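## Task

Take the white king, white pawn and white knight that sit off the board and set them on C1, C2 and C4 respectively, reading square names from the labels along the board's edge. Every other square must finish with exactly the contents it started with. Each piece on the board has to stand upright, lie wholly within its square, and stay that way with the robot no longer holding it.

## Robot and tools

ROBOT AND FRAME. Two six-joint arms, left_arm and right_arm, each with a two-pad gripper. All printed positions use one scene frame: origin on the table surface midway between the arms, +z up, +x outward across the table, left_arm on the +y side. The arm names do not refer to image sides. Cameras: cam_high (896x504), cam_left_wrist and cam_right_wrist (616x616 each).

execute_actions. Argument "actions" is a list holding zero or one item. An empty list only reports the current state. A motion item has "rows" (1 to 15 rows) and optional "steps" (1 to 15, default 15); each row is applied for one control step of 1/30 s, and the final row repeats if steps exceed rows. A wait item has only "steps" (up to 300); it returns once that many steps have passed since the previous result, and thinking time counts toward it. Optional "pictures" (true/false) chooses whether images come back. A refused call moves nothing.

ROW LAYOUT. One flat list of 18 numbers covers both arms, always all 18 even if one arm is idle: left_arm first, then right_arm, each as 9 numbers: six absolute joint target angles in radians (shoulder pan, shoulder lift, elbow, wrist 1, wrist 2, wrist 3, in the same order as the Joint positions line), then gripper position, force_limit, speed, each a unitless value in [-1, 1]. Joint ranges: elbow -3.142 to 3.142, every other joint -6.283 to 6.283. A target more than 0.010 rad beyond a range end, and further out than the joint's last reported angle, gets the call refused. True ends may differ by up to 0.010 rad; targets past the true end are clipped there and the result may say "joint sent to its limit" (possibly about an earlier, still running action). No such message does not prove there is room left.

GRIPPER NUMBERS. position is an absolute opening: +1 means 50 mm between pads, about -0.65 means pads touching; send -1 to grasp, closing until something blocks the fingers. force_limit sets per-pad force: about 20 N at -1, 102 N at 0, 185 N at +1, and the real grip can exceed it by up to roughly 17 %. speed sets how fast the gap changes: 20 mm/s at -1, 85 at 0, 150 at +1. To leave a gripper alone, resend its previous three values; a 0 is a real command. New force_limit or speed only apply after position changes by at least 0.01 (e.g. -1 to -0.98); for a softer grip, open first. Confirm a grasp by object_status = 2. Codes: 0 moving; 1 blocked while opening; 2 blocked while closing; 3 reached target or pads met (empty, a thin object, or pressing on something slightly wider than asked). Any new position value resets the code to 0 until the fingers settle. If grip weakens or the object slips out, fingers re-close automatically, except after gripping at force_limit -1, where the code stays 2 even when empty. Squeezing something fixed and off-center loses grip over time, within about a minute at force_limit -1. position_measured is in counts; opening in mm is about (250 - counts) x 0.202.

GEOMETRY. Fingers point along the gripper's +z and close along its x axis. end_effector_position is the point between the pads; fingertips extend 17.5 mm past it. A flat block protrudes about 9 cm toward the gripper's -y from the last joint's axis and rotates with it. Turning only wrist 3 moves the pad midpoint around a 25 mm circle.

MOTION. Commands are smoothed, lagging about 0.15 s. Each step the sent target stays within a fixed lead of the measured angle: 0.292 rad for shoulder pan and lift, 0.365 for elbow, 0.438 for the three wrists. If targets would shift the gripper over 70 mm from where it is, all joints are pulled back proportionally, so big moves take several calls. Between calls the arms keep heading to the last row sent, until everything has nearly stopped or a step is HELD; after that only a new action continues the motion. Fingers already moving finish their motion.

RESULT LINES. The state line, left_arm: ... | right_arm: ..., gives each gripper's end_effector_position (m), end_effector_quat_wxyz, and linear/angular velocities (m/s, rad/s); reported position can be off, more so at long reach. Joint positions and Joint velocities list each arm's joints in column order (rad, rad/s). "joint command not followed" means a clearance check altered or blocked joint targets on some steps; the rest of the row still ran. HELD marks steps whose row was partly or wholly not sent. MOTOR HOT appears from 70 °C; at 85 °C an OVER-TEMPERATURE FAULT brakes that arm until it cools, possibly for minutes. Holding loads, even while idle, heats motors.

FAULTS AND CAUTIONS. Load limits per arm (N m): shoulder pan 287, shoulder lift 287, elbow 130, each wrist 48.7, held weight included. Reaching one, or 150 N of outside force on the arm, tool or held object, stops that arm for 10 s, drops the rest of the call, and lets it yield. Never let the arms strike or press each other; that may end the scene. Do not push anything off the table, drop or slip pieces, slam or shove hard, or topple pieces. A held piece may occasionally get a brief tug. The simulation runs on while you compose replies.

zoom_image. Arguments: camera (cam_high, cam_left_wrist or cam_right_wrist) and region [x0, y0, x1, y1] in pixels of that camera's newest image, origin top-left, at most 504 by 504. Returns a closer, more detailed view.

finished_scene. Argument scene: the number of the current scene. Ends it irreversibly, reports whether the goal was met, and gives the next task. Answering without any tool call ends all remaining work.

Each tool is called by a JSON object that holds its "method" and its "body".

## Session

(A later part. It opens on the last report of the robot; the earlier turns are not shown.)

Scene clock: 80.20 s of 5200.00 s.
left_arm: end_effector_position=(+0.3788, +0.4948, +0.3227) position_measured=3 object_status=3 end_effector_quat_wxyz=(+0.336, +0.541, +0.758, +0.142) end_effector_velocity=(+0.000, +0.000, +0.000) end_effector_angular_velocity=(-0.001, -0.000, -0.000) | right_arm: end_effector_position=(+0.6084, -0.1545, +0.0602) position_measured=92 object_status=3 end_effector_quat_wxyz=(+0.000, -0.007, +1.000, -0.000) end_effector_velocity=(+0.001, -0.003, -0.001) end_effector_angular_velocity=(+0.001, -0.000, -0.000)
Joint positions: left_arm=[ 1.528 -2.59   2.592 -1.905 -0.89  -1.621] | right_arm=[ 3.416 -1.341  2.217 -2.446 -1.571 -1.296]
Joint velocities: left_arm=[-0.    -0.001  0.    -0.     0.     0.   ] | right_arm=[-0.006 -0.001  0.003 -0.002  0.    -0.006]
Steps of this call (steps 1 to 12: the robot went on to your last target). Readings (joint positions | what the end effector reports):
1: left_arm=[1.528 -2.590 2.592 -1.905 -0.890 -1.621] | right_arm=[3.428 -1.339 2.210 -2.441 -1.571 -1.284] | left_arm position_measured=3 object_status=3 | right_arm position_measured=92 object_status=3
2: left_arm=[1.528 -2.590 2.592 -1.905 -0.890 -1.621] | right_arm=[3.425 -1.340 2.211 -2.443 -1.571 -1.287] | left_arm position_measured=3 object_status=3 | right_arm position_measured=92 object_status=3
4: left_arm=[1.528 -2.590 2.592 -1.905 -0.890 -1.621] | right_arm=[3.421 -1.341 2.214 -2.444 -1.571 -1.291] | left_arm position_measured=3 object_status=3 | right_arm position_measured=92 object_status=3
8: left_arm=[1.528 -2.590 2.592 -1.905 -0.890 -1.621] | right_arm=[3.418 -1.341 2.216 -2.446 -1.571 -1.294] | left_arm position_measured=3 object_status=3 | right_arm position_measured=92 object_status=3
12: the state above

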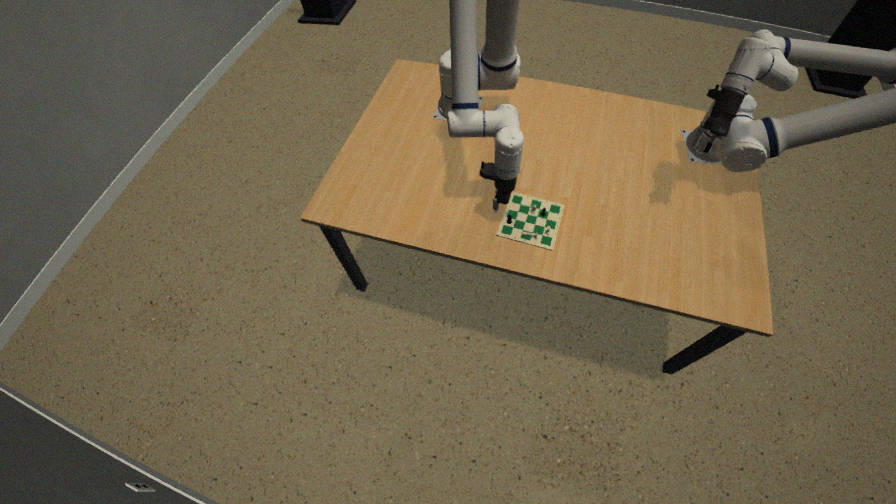

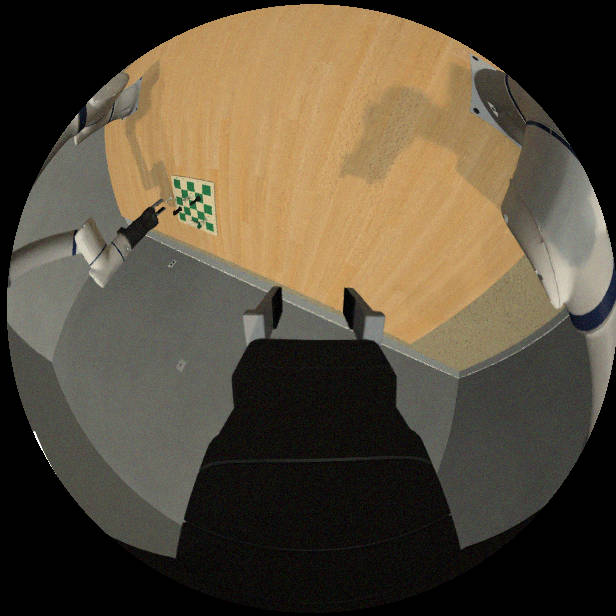

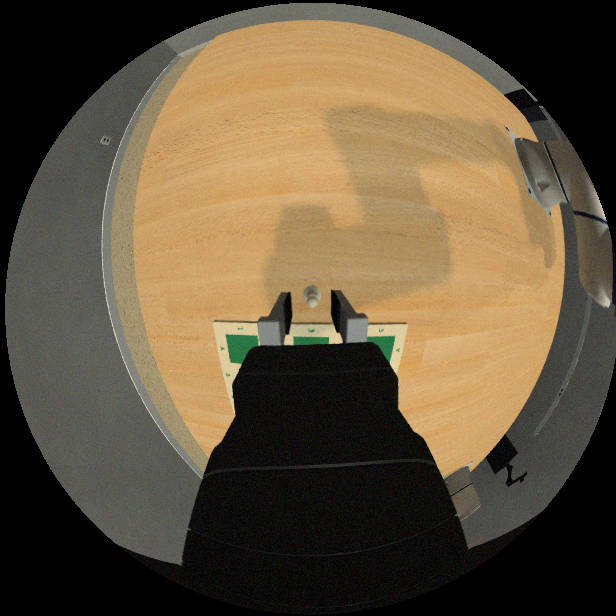

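{"method": "execute_actions", "body": {"actions": [{"rows":[[1.528,-2.59,2.592,-1.905,-0.89,-1.621,1,0,0,3.4155,-1.2965,2.2335,-2.508,-1.571,-1.2965,0.4,0,0]]}], "pictures": false}}

{"method": "execute_actions", "body": {"actions": [{"rows":[[1.528,-2.59,2.592,-1.905,-0.89,-1.621,1,0,0,3.4155,-1.2965,2.2335,-2.508,-1.571,-1.2965,-1,0,0]]}], "pictures": false}}

{"method": "execute_actions", "body": {"actions": [{"rows":[[1.528,-2.59,2.592,-1.905,-0.89,-1.621,1,0,0,3.4155,-1.41,2.19,-2.351,-1.571,-1.2965,-1,0,0]]}], "pictures": false}}

{"method": "execute_actions", "body": {"actions": [{"rows":[[1.528,-2.59,2.592,-1.905,-0.89,-1.621,1,0,0,3.5838,-1.23,1.975,-2.316,-1.571,-1.128,-1,0,0]]}], "pictures": false}}

{"method": "execute_actions", "body": {"actions": [{"rows":[[1.528,-2.59,2.592,-1.905,-0.89,-1.621,1,0,0,3.5838,-1.1595,2.0029,-2.4144,-1.571,-1.128,-1,0,0]]}]}}

{"method": "zoom_image", "body": {"camera": "cam_right_wrist", "region": [230,230,390,350]}}

Scene clock: 90.70 s of 5200.00 s.
left_arm: end_effector_position=(+0.3788, +0.4948, +0.3227) position_measured=3 object_status=3 end_effector_quat_wxyz=(+0.336, +0.541, +0.758, +0.142) end_effector_velocity=(-0.000, -0.001, +0.001) end_effector_angular_velocity=(-0.002, -0.001, -0.003) | right_arm: end_effector_position=(+0.6079, -0.1552, +0.0325) position_measured=92 object_status=3 end_effector_quat_wxyz=(+0.000, -0.007, +1.000, -0.000) end_effector_velocity=(-0.001, -0.000, -0.007) end_effector_angular_velocity=(-0.000, +0.001, -0.001)
Joint positions: left_arm=[ 1.528 -2.59   2.592 -1.905 -0.89  -1.621] | right_arm=[ 3.415 -1.298  2.233 -2.506 -1.571 -1.297]
Joint velocities: left_arm=[-0.003 -0.001 -0.001 -0.     0.001  0.   ] | right_arm=[-0.     0.01   0.004 -0.013  0.     0.001]
Steps of this call (steps 1 to 30: the robot went on to your last target; steps 31 to 100: nothing new was sent; then 6.67 s passed at rest; steps 101 to 115: all 15 steps of this action). Readings (joint positions | what the end effector reports):
101: left_arm=[1.528 -2.590 2.592 -1.905 -0.890 -1.621] | right_arm=[3.415 -1.341 2.217 -2.447 -1.571 -1.297] | left_arm position_measured=3 object_status=3 | right_arm position_measured=92 object_status=3
102: left_arm=[1.528 -2.590 2.592 -1.905 -0.890 -1.621] | right_arm=[3.416 -1.335 2.219 -2.458 -1.571 -1.297] | left_arm position_measured=3 object_status=3 | right_arm position_measured=92 object_status=3
104: left_arm=[1.528 -2.590 2.592 -1.905 -0.890 -1.621] | right_arm=[3.415 -1.318 2.226 -2.478 -1.571 -1.297] | left_arm position_measured=3 object_status=3 | right_arm position_measured=92 object_status=3
108: left_arm=[1.528 -2.590 2.592 -1.905 -0.890 -1.621] | right_arm=[3.415 -1.304 2.231 -2.497 -1.571 -1.297] | left_arm position_measured=3 object_status=3 | right_arm position_measured=92 object_status=3
115: the state above

Scene clock: 91.20 s of 5200.00 s.
left_arm: end_effector_position=(+0.3788, +0.4948, +0.3227) position_measured=3 object_status=3 end_effector_quat_wxyz=(+0.336, +0.541, +0.758, +0.142) end_effector_velocity=(+0.000, +0.000, +0.000) end_effector_angular_velocity=(-0.000, -0.001, -0.001) | right_arm: end_effector_position=(+0.6078, -0.1552, +0.0317) position_measured=211 object_status=0 end_effector_quat_wxyz=(+0.000, -0.007, +1.000, -0.000) end_effector_velocity=(+0.000, -0.000, +0.001) end_effector_angular_velocity=(+0.000, -0.002, -0.000)
Joint positions: left_arm=[ 1.528 -2.59   2.592 -1.905 -0.89  -1.621] | right_arm=[ 3.415 -1.297  2.233 -2.508 -1.571 -1.297]
Joint velocities: left_arm=[-0.    -0.001  0.    -0.     0.     0.001] | right_arm=[-0.    -0.001 -0.    -0.    -0.    -0.   ]
Steps of this call (steps 1 to 15: all 15 steps of this action). Readings (joint positions | what the end effector reports):
1: left_arm=[1.528 -2.590 2.592 -1.905 -0.890 -1.621] | right_arm=[3.415 -1.298 2.233 -2.507 -1.571 -1.297] | left_arm position_measured=3 object_status=3 | right_arm position_measured=96 object_status=0
2: left_arm=[1.528 -2.590 2.592 -1.905 -0.890 -1.621] | right_arm=[3.415 -1.297 2.233 -2.507 -1.571 -1.297] | left_arm position_measured=3 object_status=3 | right_arm position_measured=110 object_status=0
4: left_arm=[1.528 -2.590 2.592 -1.905 -0.890 -1.621] | right_arm=[3.415 -1.297 2.233 -2.507 -1.571 -1.297] | left_arm position_measured=3 object_status=3 | right_arm position_measured=138 object_status=0
8: left_arm=[1.528 -2.590 2.592 -1.905 -0.890 -1.621] | right_arm=[3.415 -1.297 2.233 -2.508 -1.571 -1.297] | left_arm position_measured=3 object_status=3 | right_arm position_measured=194 object_status=0
15: the state above

Scene clock: 91.70 s of 5200.00 s.
left_arm: end_effector_position=(+0.3788, +0.4948, +0.3227) position_measured=3 object_status=3 end_effector_quat_wxyz=(+0.336, +0.541, +0.758, +0.142) end_effector_velocity=(+0.000, +0.001, -0.002) end_effector_angular_velocity=(+0.004, -0.000, -0.000) | right_arm: end_effector_position=(+0.6076, -0.1552, +0.1028) position_measured=211 object_status=2 end_effector_quat_wxyz=(+0.000, -0.007, +1.000, -0.000) end_effector_velocity=(-0.001, -0.000, +0.018) end_effector_angular_velocity=(+0.001, -0.000, -0.000)
Joint positions: left_arm=[ 1.528 -2.59   2.592 -1.905 -0.89  -1.621] | right_arm=[ 3.416 -1.406  2.191 -2.356 -1.571 -1.297]
Joint velocities: left_arm=[ 0.001 -0.001  0.002  0.001  0.001  0.002] | right_arm=[-0.    -0.028 -0.011  0.038  0.001  0.   ]
Steps of this call (steps 1 to 15: all 15 steps of this action). Readings (joint positions | what the end effector reports):
1: left_arm=[1.528 -2.590 2.592 -1.905 -0.890 -1.621] | right_arm=[3.415 -1.297 2.233 -2.508 -1.571 -1.297] | left_arm position_measured=3 object_status=3 | right_arm position_measured=211 object_status=2
2: left_arm=[1.528 -2.590 2.592 -1.905 -0.890 -1.621] | right_arm=[3.415 -1.307 2.231 -2.492 -1.571 -1.297] | left_arm position_measured=3 object_status=3 | right_arm position_measured=211 object_status=2
4: left_arm=[1.528 -2.590 2.592 -1.905 -0.890 -1.621] | right_arm=[3.416 -1.348 2.213 -2.437 -1.571 -1.297] | left_arm position_measured=3 object_status=3 | right_arm position_measured=211 object_status=2
8: left_arm=[1.528 -2.590 2.592 -1.905 -0.890 -1.621] | right_arm=[3.416 -1.388 2.198 -2.381 -1.571 -1.297] | left_arm position_measured=3 object_status=3 | right_arm position_measured=211 object_status=2
15: the state above

Scene clock: 92.20 s of 5200.00 s.
left_arm: end_effector_position=(+0.3788, +0.4948, +0.3227) position_measured=3 object_status=3 end_effector_quat_wxyz=(+0.336, +0.541, +0.758, +0.142) end_effector_velocity=(-0.000, -0.001, +0.001) end_effector_angular_velocity=(-0.001, -0.000, -0.002) | right_arm: end_effector_position=(+0.6484, -0.0258, +0.0936) position_measured=211 object_status=2 end_effector_quat_wxyz=(+0.000, -0.007, +1.000, -0.000) end_effector_velocity=(+0.014, +0.080, -0.008) end_effector_angular_velocity=(+0.001, -0.002, +0.000)
Joint positions: left_arm=[ 1.528 -2.59   2.592 -1.905 -0.89  -1.621] | right_arm=[ 3.572 -1.242  1.99  -2.319 -1.571 -1.14 ]
Joint velocities: left_arm=[-0.001 -0.    -0.002 -0.    -0.     0.001] | right_arm=[ 0.09   0.092 -0.115  0.021 -0.     0.089]
Steps of this call (steps 1 to 15: all 15 steps of this action). Readings (joint positions | what the end effector reports):
1: left_arm=[1.528 -2.590 2.592 -1.905 -0.890 -1.621] | right_arm=[3.416 -1.407 2.191 -2.355 -1.571 -1.296] | left_arm position_measured=3 object_status=3 | right_arm position_measured=211 object_status=2
2: left_arm=[1.528 -2.590 2.592 -1.905 -0.890 -1.621] | right_arm=[3.426 -1.397 2.178 -2.352 -1.571 -1.286] | left_arm position_measured=3 object_status=3 | right_arm position_measured=211 object_status=2
4: left_arm=[1.528 -2.590 2.592 -1.905 -0.890 -1.621] | right_arm=[3.457 -1.363 2.137 -2.345 -1.571 -1.255] | left_arm position_measured=3 object_status=3 | right_arm position_measured=211 object_status=2
8: left_arm=[1.528 -2.590 2.592 -1.905 -0.890 -1.621] | right_arm=[3.515 -1.303 2.064 -2.332 -1.571 -1.197] | left_arm position_measured=3 object_status=3 | right_arm position_measured=211 object_status=2
15: the state above

Scene clock: 92.70 s of 5200.00 s.
left_arm: end_effector_position=(+0.3788, +0.4948, +0.3227) position_measured=3 object_status=3 end_effector_quat_wxyz=(+0.336, +0.541, +0.758, +0.142) end_effector_velocity=(+0.000, +0.000, +0.001) end_effector_angular_velocity=(-0.000, -0.000, -0.000) | right_arm: end_effector_position=(+0.6505, -0.0154, +0.0386) position_measured=211 object_status=2 end_effector_quat_wxyz=(+0.000, -0.007, +1.000, -0.000) end_effector_velocity=(-0.001, +0.001, -0.013) end_effector_angular_velocity=(-0.000, +0.001, -0.000)
Joint positions: left_arm=[ 1.528 -2.59   2.592 -1.905 -0.89  -1.621] | right_arm=[ 3.584 -1.162  2.002 -2.412 -1.571 -1.128]
Joint velocities: left_arm=[ 0.001  0.    -0.002  0.    -0.     0.001] | right_arm=[ 0.002  0.018  0.004 -0.021  0.001  0.002]
Steps of this call (steps 1 to 15: all 15 steps of this action). Readings (joint positions | what the end effector reports):
1: left_arm=[1.528 -2.590 2.592 -1.905 -0.890 -1.621] | right_arm=[3.575 -1.239 1.987 -2.318 -1.571 -1.137] | left_arm position_measured=3 object_status=3 | right_arm position_measured=211 object_status=2
2: left_arm=[1.528 -2.590 2.592 -1.905 -0.890 -1.621] | right_arm=[3.577 -1.227 1.987 -2.333 -1.571 -1.135] | left_arm position_measured=3 object_status=3 | right_arm position_measured=211 object_status=2
4: left_arm=[1.528 -2.590 2.592 -1.905 -0.890 -1.621] | right_arm=[3.580 -1.198 1.995 -2.366 -1.571 -1.132] | left_arm position_measured=3 object_status=3 | right_arm position_measured=211 object_status=2
8: left_arm=[1.528 -2.590 2.592 -1.905 -0.890 -1.621] | right_arm=[3.582 -1.173 2.000 -2.398 -1.571 -1.129] | left_arm position_measured=3 object_status=3 | right_arm position_measured=211 object_status=2
15: the state above

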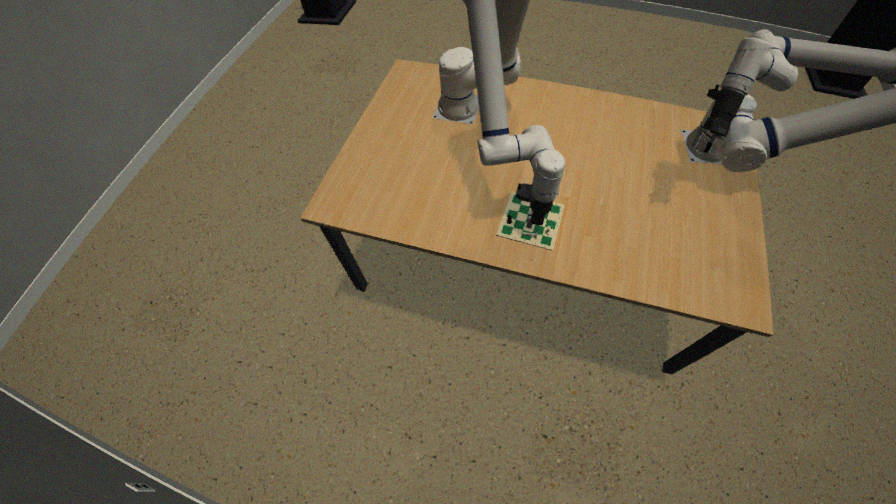

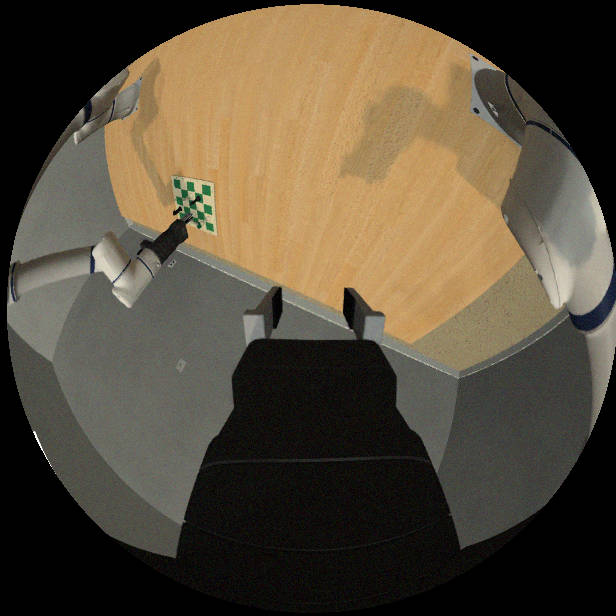

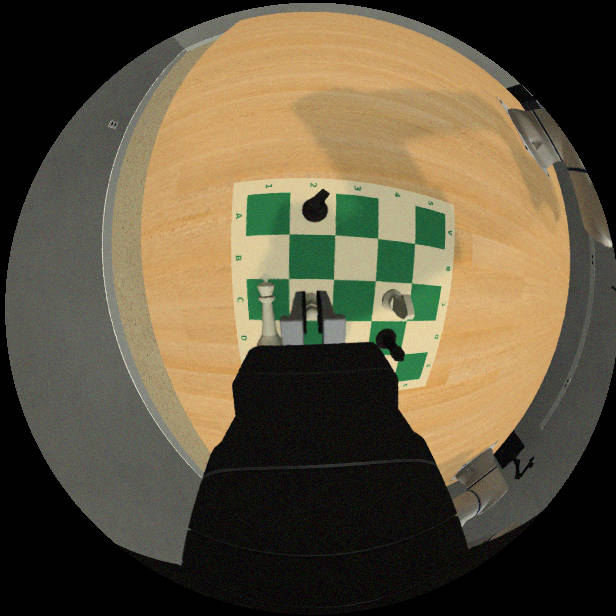

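Region (230, 230, 390, 350) of cam_right_wrist's 616x616 image, scaled by 3.150, with more detail than that image has; it fills the top 378 rows of this view, and the rest is white.

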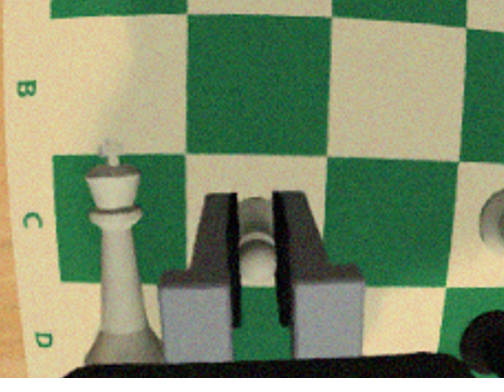

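{"method": "execute_actions", "body": {"actions": [{"rows":[[1.528,-2.59,2.592,-1.905,-0.89,-1.621,1,0,0,3.5838,-1.1585,2.0032,-2.4157,-1.571,-1.128,0.2,0,-0.5]]}], "pictures": false}}

{"method": "execute_actions", "body": {"actions": [{"rows":[[1.528,-2.59,2.592,-1.905,-0.89,-1.621,1,0,0,3.5838,-1.23,1.975,-2.316,-1.571,-1.128,0.2,0,0]]}], "pictures": false}}

{"method": "execute_actions", "body": {"actions": [{"rows":[[1.528,-2.59,2.592,-1.905,-0.89,-1.621,1,0,0,3.309,-1.23,2.07,-2.411,-0.873,-1.571,0.4,0,0]]}], "pictures": false}}

{"method": "execute_actions", "body": {"actions": [{"steps":25}]}}

Scene clock: 102.03 s of 5200.00 s.
left_arm: end_effector_position=(+0.3788, +0.4948, +0.3227) position_measured=3 object_status=3 end_effector_quat_wxyz=(+0.336, +0.541, +0.758, +0.142) end_effector_velocity=(-0.000, -0.000, -0.001) end_effector_angular_velocity=(+0.003, +0.001, -0.000) | right_arm: end_effector_position=(+0.6504, -0.0153, +0.0362) position_measured=123 object_status=0 end_effector_quat_wxyz=(+0.000, -0.007, +1.000, -0.000) end_effector_velocity=(+0.000, +0.000, -0.001) end_effector_angular_velocity=(-0.000, +0.001, +0.000)
Joint positions: left_arm=[ 1.528 -2.59   2.592 -1.905 -0.89  -1.621] | right_arm=[ 3.584 -1.159  2.003 -2.416 -1.571 -1.128]
Joint velocities: left_arm=[-0.     0.003  0.     0.001 -0.    -0.   ] | right_arm=[-0.     0.001 -0.    -0.     0.    -0.   ]
Steps of this call (steps 1 to 15: the robot went on to your last target; steps 16 to 90: nothing new was sent; then 5.83 s passed at rest; steps 91 to 105: all 15 steps of this action). Readings (joint positions | what the end effector reports):
91: left_arm=[1.528 -2.590 2.592 -1.905 -0.890 -1.621] | right_arm=[3.584 -1.159 2.003 -2.414 -1.571 -1.128] | left_arm position_measured=3 object_status=3 | right_arm position_measured=208 object_status=0
92: left_arm=[1.528 -2.590 2.592 -1.905 -0.890 -1.621] | right_arm=[3.584 -1.159 2.003 -2.414 -1.571 -1.128] | left_arm position_measured=3 object_status=3 | right_arm position_measured=200 object_status=0
94: left_arm=[1.528 -2.590 2.592 -1.905 -0.890 -1.621] | right_arm=[3.584 -1.159 2.004 -2.415 -1.571 -1.128] | left_arm position_measured=3 object_status=3 | right_arm position_measured=183 object_status=0
98: left_arm=[1.528 -2.590 2.592 -1.905 -0.890 -1.621] | right_arm=[3.584 -1.159 2.004 -2.415 -1.571 -1.128] | left_arm position_measured=3 object_status=3 | right_arm position_measured=148 object_status=0
105: the state above

Scene clock: 102.53 s of 5200.00 s.
left_arm: end_effector_position=(+0.3788, +0.4948, +0.3227) position_measured=3 object_status=3 end_effector_quat_wxyz=(+0.336, +0.541, +0.758, +0.142) end_effector_velocity=(+0.000, +0.000, -0.000) end_effector_angular_velocity=(+0.002, -0.000, +0.000) | right_arm: end_effector_position=(+0.6502, -0.0153, +0.0906) position_measured=123 object_status=3 end_effector_quat_wxyz=(+0.000, -0.007, +1.000, -0.000) end_effector_velocity=(+0.000, -0.000, +0.013) end_effector_angular_velocity=(+0.001, -0.001, -0.001)
Joint positions: left_arm=[ 1.528 -2.59   2.592 -1.905 -0.89  -1.621] | right_arm=[ 3.584 -1.228  1.976 -2.319 -1.571 -1.128]
Joint velocities: left_arm=[0.    0.001 0.    0.    0.    0.   ] | right_arm=[-0.001 -0.017 -0.007  0.022 -0.     0.   ]
Steps of this call (steps 1 to 15: all 15 steps of this action). Readings (joint positions | what the end effector reports):
1: left_arm=[1.528 -2.590 2.592 -1.905 -0.890 -1.621] | right_arm=[3.584 -1.159 2.003 -2.415 -1.571 -1.128] | left_arm position_measured=3 object_status=3 | right_arm position_measured=123 object_status=0
2: left_arm=[1.528 -2.590 2.592 -1.905 -0.890 -1.621] | right_arm=[3.584 -1.168 2.000 -2.400 -1.571 -1.128] | left_arm position_measured=3 object_status=3 | right_arm position_measured=123 object_status=0
4: left_arm=[1.528 -2.590 2.592 -1.905 -0.890 -1.621] | right_arm=[3.584 -1.195 1.988 -2.366 -1.571 -1.128] | left_arm position_measured=3 object_status=3 | right_arm position_measured=123 object_status=3
8: left_arm=[1.528 -2.590 2.592 -1.905 -0.890 -1.621] | right_arm=[3.584 -1.217 1.980 -2.333 -1.571 -1.128] | left_arm position_measured=3 object_status=3 | right_arm position_measured=123 object_status=3
15: the state above

Scene clock: 103.03 s of 5200.00 s.
left_arm: end_effector_position=(+0.3788, +0.4948, +0.3227) position_measured=3 object_status=3 end_effector_quat_wxyz=(+0.336, +0.541, +0.758, +0.142) end_effector_velocity=(+0.000, -0.000, +0.001) end_effector_angular_velocity=(-0.003, -0.001, +0.001) | right_arm: end_effector_position=(+0.6887, -0.0124, +0.1001) position_measured=92 object_status=3 end_effector_quat_wxyz=(-0.034, -0.082, +0.945, +0.316) end_effector_velocity=(+0.018, +0.028, +0.047) end_effector_angular_velocity=(+0.403, -0.023, +0.030)
Joint positions: left_arm=[ 1.528 -2.59   2.592 -1.905 -0.89  -1.621] | right_arm=[ 3.323 -1.23   2.065 -2.406 -0.924 -1.549]
Joint velocities: left_arm=[ 0.     0.    -0.001 -0.001  0.    -0.001] | right_arm=[-0.105 -0.     0.037 -0.036  0.391 -0.168]
Steps of this call (steps 1 to 15: all 15 steps of this action). Readings (joint positions | what the end effector reports):
1: left_arm=[1.528 -2.590 2.592 -1.905 -0.890 -1.621] | right_arm=[3.583 -1.228 1.976 -2.318 -1.570 -1.129] | left_arm position_measured=3 object_status=3 | right_arm position_measured=119 object_status=0
2: left_arm=[1.528 -2.590 2.592 -1.905 -0.890 -1.621] | right_arm=[3.572 -1.229 1.979 -2.321 -1.551 -1.147] | left_arm position_measured=3 object_status=3 | right_arm position_measured=105 object_status=0
4: left_arm=[1.528 -2.590 2.592 -1.905 -0.890 -1.621] | right_arm=[3.518 -1.229 1.998 -2.340 -1.465 -1.233] | left_arm position_measured=3 object_status=3 | right_arm position_measured=92 object_status=0
8: left_arm=[1.528 -2.590 2.592 -1.905 -0.890 -1.621] | right_arm=[3.392 -1.230 2.041 -2.383 -1.186 -1.436] | left_arm position_measured=3 object_status=3 | right_arm position_measured=92 object_status=0
15: the state above

Scene clock: 103.87 s of 5200.00 s.
left_arm: end_effector_position=(+0.3788, +0.4948, +0.3227) position_measured=3 object_status=3 end_effector_quat_wxyz=(+0.336, +0.541, +0.758, +0.142) end_effector_velocity=(+0.000, -0.000, -0.000) end_effector_angular_velocity=(+0.002, +0.000, +0.001) | right_arm: end_effector_position=(+0.6913, -0.0089, +0.1066) position_measured=92 object_status=3 end_effector_quat_wxyz=(-0.031, -0.085, +0.936, +0.340) end_effector_velocity=(+0.000, +0.000, +0.001) end_effector_angular_velocity=(+0.001, -0.001, +0.000)
Joint positions: left_arm=[ 1.528 -2.59   2.592 -1.905 -0.89  -1.621] | right_arm=[ 3.309 -1.23   2.07  -2.411 -0.873 -1.571]
Joint velocities: left_arm=[ 0.001  0.002 -0.     0.001 -0.    -0.   ] | right_arm=[-0.    -0.    -0.     0.     0.001 -0.001]
Steps of this call (steps 1 to 25: the robot went on to your last target). Readings (joint positions | what the end effector reports):
1: left_arm=[1.528 -2.590 2.592 -1.905 -0.890 -1.621] | right_arm=[3.320 -1.230 2.066 -2.407 -0.913 -1.554] | left_arm position_measured=3 object_status=3 | right_arm position_measured=92 object_status=3
2: left_arm=[1.528 -2.590 2.592 -1.905 -0.890 -1.621] | right_arm=[3.317 -1.230 2.067 -2.408 -0.904 -1.558] | left_arm position_measured=3 object_status=3 | right_arm position_measured=92 object_status=3
4: left_arm=[1.528 -2.590 2.592 -1.905 -0.890 -1.621] | right_arm=[3.314 -1.230 2.068 -2.409 -0.891 -1.563] | left_arm position_measured=3 object_status=3 | right_arm position_measured=92 object_status=3
8: left_arm=[1.528 -2.590 2.592 -1.905 -0.890 -1.621] | right_arm=[3.311 -1.230 2.069 -2.410 -0.879 -1.568] | left_arm position_measured=3 object_status=3 | right_arm position_measured=92 object_status=3
25: the state above

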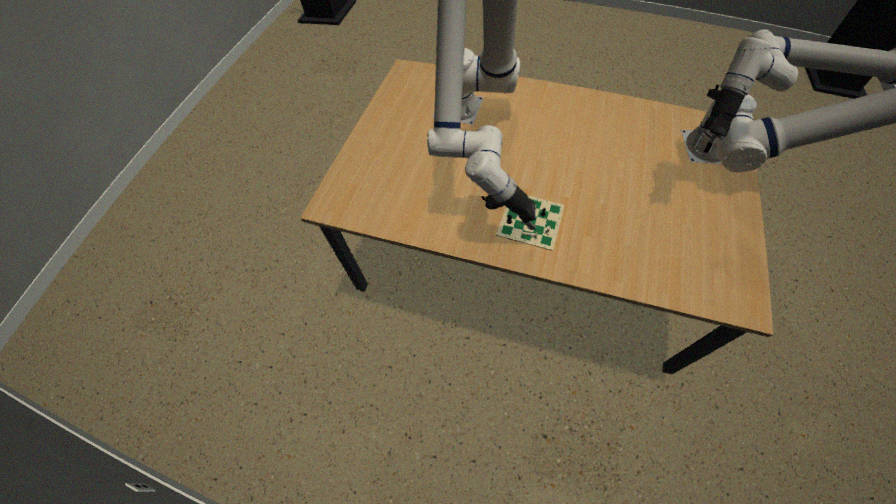

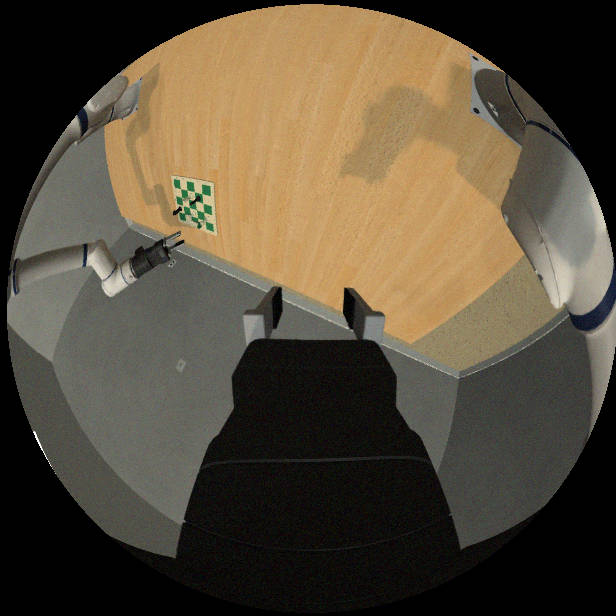

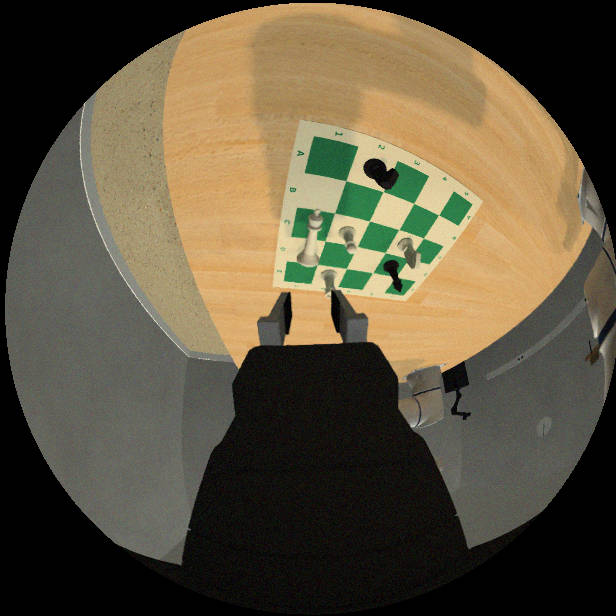

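{"method": "execute_actions", "body": {"actions": [{"rows":[[1.528,-2.59,2.592,-1.905,-0.89,-1.621,1,0,0,3.297,-1.1475,2.1087,-2.532,-0.873,-1.571,0.3,0,0]]}]}}

{"method": "zoom_image", "body": {"camera": "cam_right_wrist", "region": [210,150,410,350]}}

Scene clock: 108.83 s of 5200.00 s.
left_arm: end_effector_position=(+0.3788, +0.4948, +0.3227) position_measured=3 object_status=3 end_effector_quat_wxyz=(+0.336, +0.541, +0.758, +0.142) end_effector_velocity=(+0.000, -0.000, -0.000) end_effector_angular_velocity=(+0.002, -0.000, -0.000) | right_arm: end_effector_position=(+0.6900, -0.0174, +0.0466) position_measured=107 object_status=3 end_effector_quat_wxyz=(-0.029, -0.080, +0.936, +0.341) end_effector_velocity=(-0.001, -0.002, -0.015) end_effector_angular_velocity=(-0.001, +0.001, -0.003)
Joint positions: left_arm=[ 1.528 -2.59   2.592 -1.905 -0.89  -1.621] | right_arm=[ 3.297 -1.15   2.108 -2.528 -0.873 -1.571]
Joint velocities: left_arm=[ 0.     0.001  0.    -0.     0.     0.001] | right_arm=[-0.003  0.02   0.009 -0.027 -0.     0.   ]
Steps of this call (steps 1 to 15: the robot went on to your last target; steps 16 to 90: nothing new was sent; then 1.47 s passed at rest; steps 91 to 105: all 15 steps of this action). Readings (joint positions | what the end effector reports):
91: left_arm=[1.528 -2.590 2.592 -1.905 -0.890 -1.621] | right_arm=[3.309 -1.230 2.070 -2.412 -0.873 -1.571] | left_arm position_measured=3 object_status=3 | right_arm position_measured=96 object_status=0
92: left_arm=[1.528 -2.590 2.592 -1.905 -0.890 -1.621] | right_arm=[3.308 -1.220 2.074 -2.429 -0.873 -1.571] | left_arm position_measured=3 object_status=3 | right_arm position_measured=106 object_status=0
94: left_arm=[1.528 -2.590 2.592 -1.905 -0.890 -1.621] | right_arm=[3.303 -1.189 2.090 -2.471 -0.873 -1.571] | left_arm position_measured=3 object_status=3 | right_arm position_measured=107 object_status=0
98: left_arm=[1.528 -2.590 2.592 -1.905 -0.890 -1.621] | right_arm=[3.299 -1.162 2.102 -2.510 -0.873 -1.571] | left_arm position_measured=3 object_status=3 | right_arm position_measured=107 object_status=0
105: the state above

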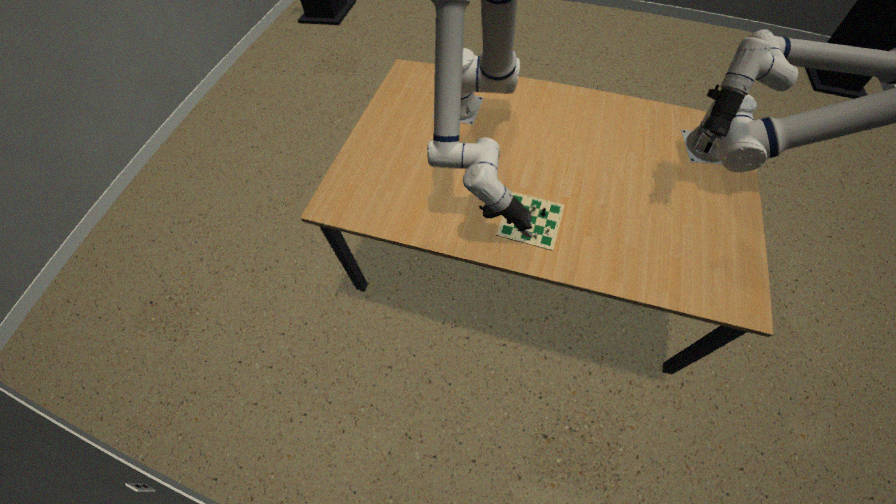

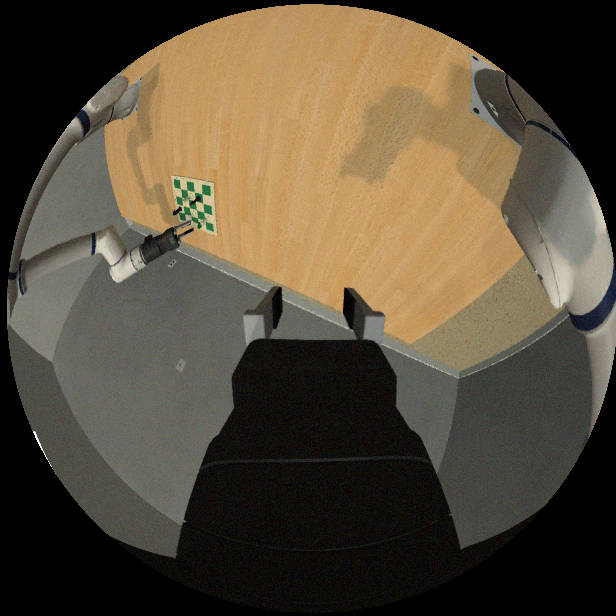

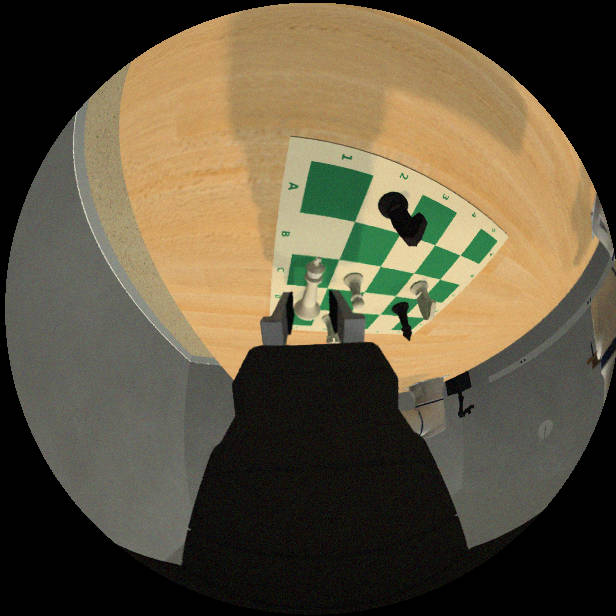

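Region (210, 150, 410, 350) of cam_right_wrist's 616x616 image, scaled by 2.520, with more detail than that image has.

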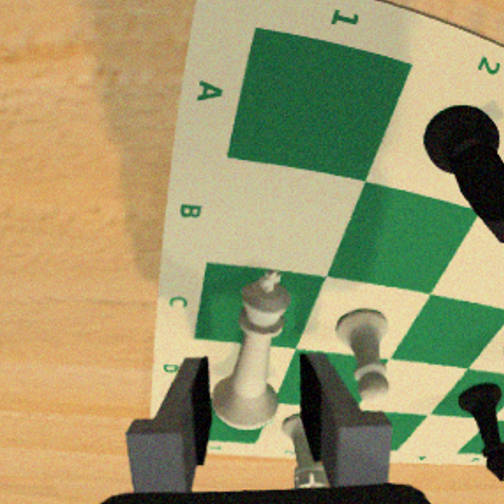

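{"method": "execute_actions", "body": {"actions": [{"rows":[[1.528,-2.59,2.592,-1.905,-0.89,-1.621,1,0,0,3.286,-1.1258,2.1284,-2.5736,-0.873,-1.571,0.15,0,0]]}]}}

{"method": "execute_actions", "body": {"actions": [{"rows":[[1.528,-2.59,2.592,-1.905,-0.89,-1.621,1,0,0,3.286,-1.1258,2.1284,-2.5736,-0.873,-1.571,-1,0.3,-0.5]]}]}}

{"method": "zoom_image", "body": {"camera": "cam_right_wrist", "region": [230,200,430,350]}}

Scene clock: 113.13 s of 5200.00 s.
left_arm: end_effector_position=(+0.3788, +0.4948, +0.3227) position_measured=3 object_status=3 end_effector_quat_wxyz=(+0.336, +0.541, +0.758, +0.142) end_effector_velocity=(-0.000, -0.000, -0.000) end_effector_angular_velocity=(+0.000, +0.000, -0.001) | right_arm: end_effector_position=(+0.6877, -0.0255, +0.0270) position_measured=130 object_status=3 end_effector_quat_wxyz=(-0.027, -0.075, +0.937, +0.341) end_effector_velocity=(-0.001, -0.002, -0.003) end_effector_angular_velocity=(+0.000, -0.001, -0.002)
Joint positions: left_arm=[ 1.528 -2.59   2.592 -1.905 -0.89  -1.621] | right_arm=[ 3.286 -1.127  2.128 -2.573 -0.873 -1.571]
Joint velocities: left_arm=[-0.001 -0.     0.     0.    -0.    -0.   ] | right_arm=[-0.002  0.003  0.005 -0.009  0.     0.   ]
Steps of this call (steps 1 to 15: the robot went on to your last target; steps 16 to 90: nothing new was sent; then 0.80 s passed at rest; steps 91 to 105: all 15 steps of this action). Readings (joint positions | what the end effector reports):
91: left_arm=[1.528 -2.590 2.592 -1.905 -0.890 -1.621] | right_arm=[3.297 -1.147 2.109 -2.532 -0.873 -1.571] | left_arm position_measured=3 object_status=3 | right_arm position_measured=111 object_status=0
92: left_arm=[1.528 -2.590 2.592 -1.905 -0.890 -1.621] | right_arm=[3.295 -1.144 2.112 -2.539 -0.873 -1.571] | left_arm position_measured=3 object_status=3 | right_arm position_measured=124 object_status=0
94: left_arm=[1.528 -2.590 2.592 -1.905 -0.890 -1.621] | right_arm=[3.291 -1.136 2.119 -2.553 -0.873 -1.571] | left_arm position_measured=3 object_status=3 | right_arm position_measured=130 object_status=0
98: left_arm=[1.528 -2.590 2.592 -1.905 -0.890 -1.621] | right_arm=[3.288 -1.130 2.125 -2.566 -0.873 -1.571] | left_arm position_measured=3 object_status=3 | right_arm position_measured=130 object_status=0
105: the state above

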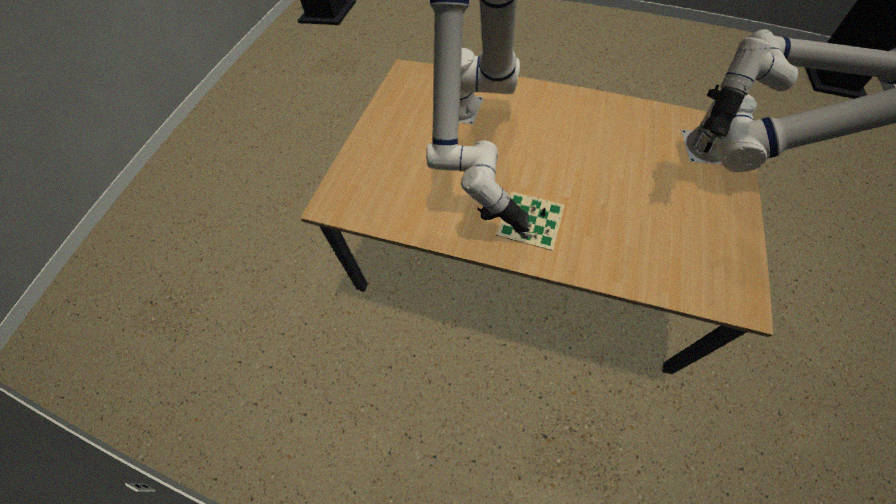

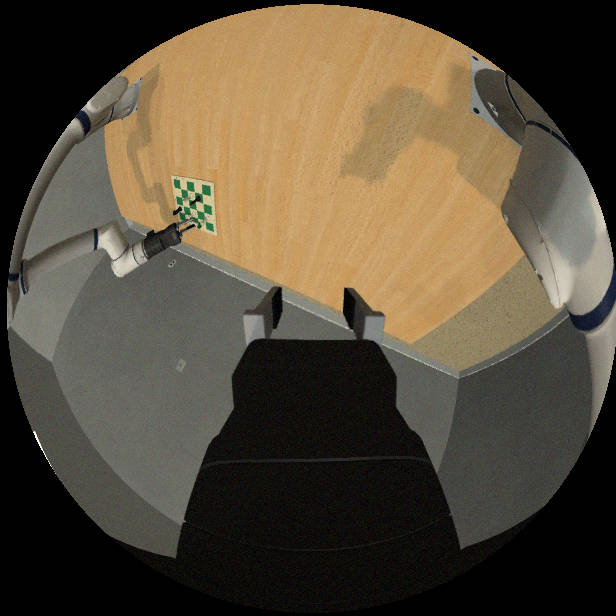

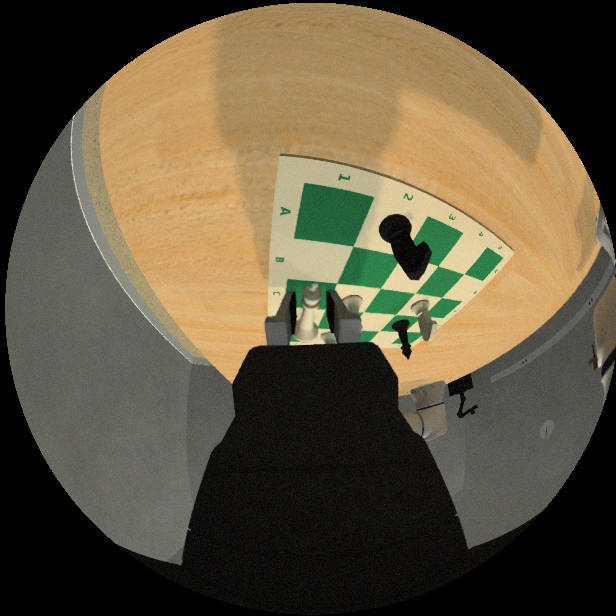

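Scene clock: 113.63 s of 5200.00 s.
left_arm: end_effector_position=(+0.3788, +0.4948, +0.3227) position_measured=3 object_status=3 end_effector_quat_wxyz=(+0.336, +0.541, +0.758, +0.142) end_effector_velocity=(-0.000, -0.000, +0.000) end_effector_angular_velocity=(-0.001, +0.001, +0.000) | right_arm: end_effector_position=(+0.6875, -0.0258, +0.0262) position_measured=195 object_status=2 end_effector_quat_wxyz=(-0.027, -0.074, +0.937, +0.341) end_effector_velocity=(-0.001, -0.000, -0.002) end_effector_angular_velocity=(-0.001, +0.004, -0.001)
Joint positions: left_arm=[ 1.528 -2.59   2.592 -1.905 -0.89  -1.621] | right_arm=[ 3.286 -1.126  2.128 -2.574 -0.873 -1.571]
Joint velocities: left_arm=[-0.    -0.    -0.     0.    -0.001 -0.001] | right_arm=[-0.     0.003  0.001  0.    -0.     0.001]
Steps of this call (steps 1 to 15: all 15 steps of this action). Readings (joint positions | what the end effector reports):
1: left_arm=[1.528 -2.590 2.592 -1.905 -0.890 -1.621] | right_arm=[3.286 -1.127 2.128 -2.573 -0.873 -1.571] | left_arm position_measured=3 object_status=3 | right_arm position_measured=132 object_status=0
2: left_arm=[1.528 -2.590 2.592 -1.905 -0.890 -1.621] | right_arm=[3.286 -1.126 2.128 -2.573 -0.873 -1.571] | left_arm position_measured=3 object_status=3 | right_arm position_measured=141 object_status=0
4: left_arm=[1.528 -2.590 2.592 -1.905 -0.890 -1.621] | right_arm=[3.286 -1.126 2.128 -2.573 -0.873 -1.571] | left_arm position_measured=3 object_status=3 | right_arm position_measured=158 object_status=0
8: left_arm=[1.528 -2.590 2.592 -1.905 -0.890 -1.621] | right_arm=[3.286 -1.126 2.128 -2.574 -0.873 -1.571] | left_arm position_measured=3 object_status=3 | right_arm position_measured=192 object_status=0
15: the state above

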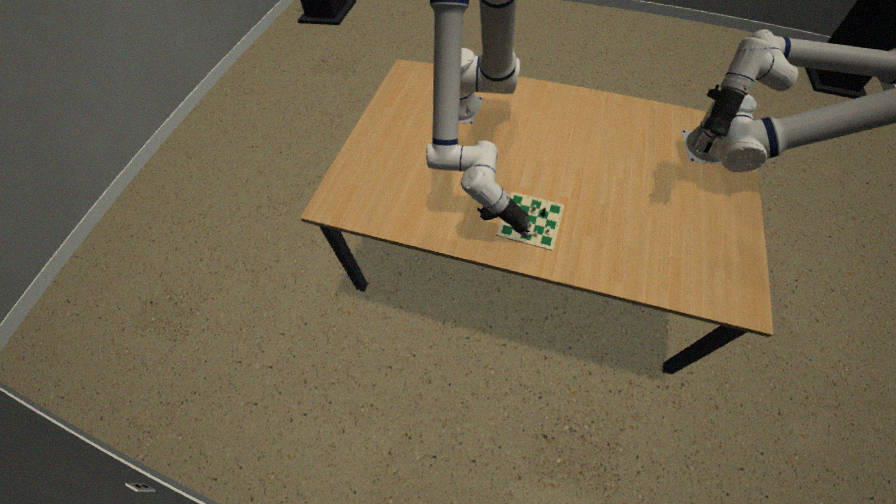

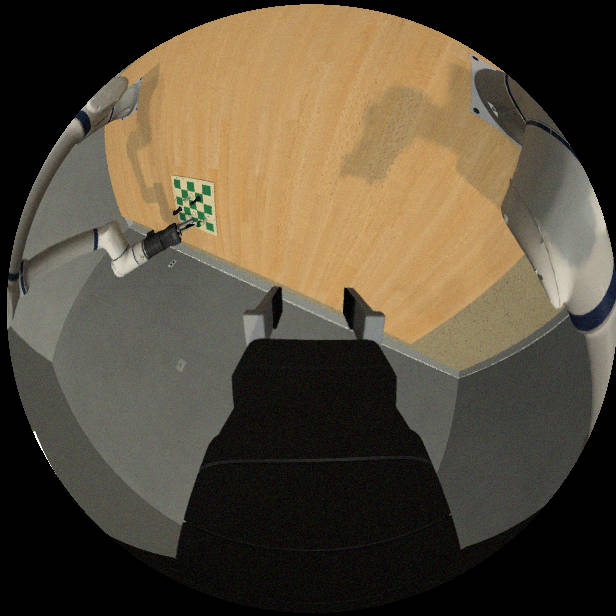

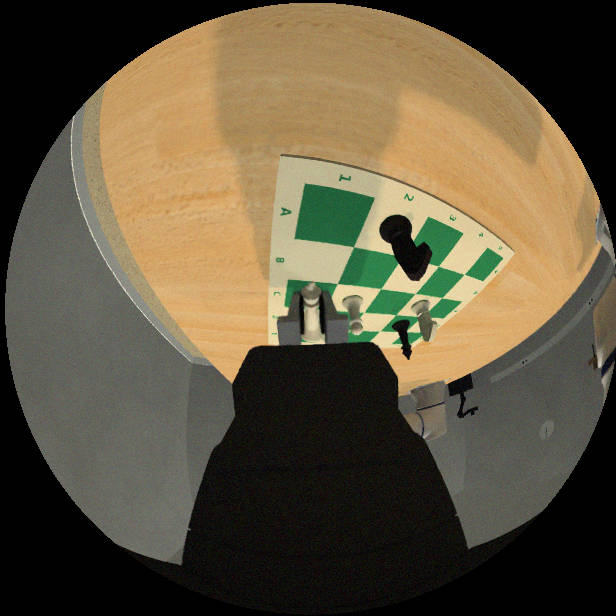

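Region (230, 200, 430, 350) of cam_right_wrist's 616x616 image, scaled by 2.520, with more detail than that image has; it fills the top 378 rows of this view, and the rest is white.

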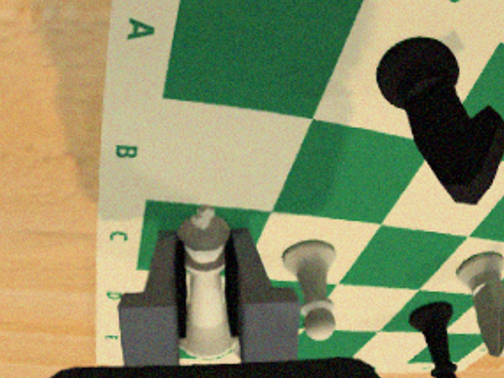

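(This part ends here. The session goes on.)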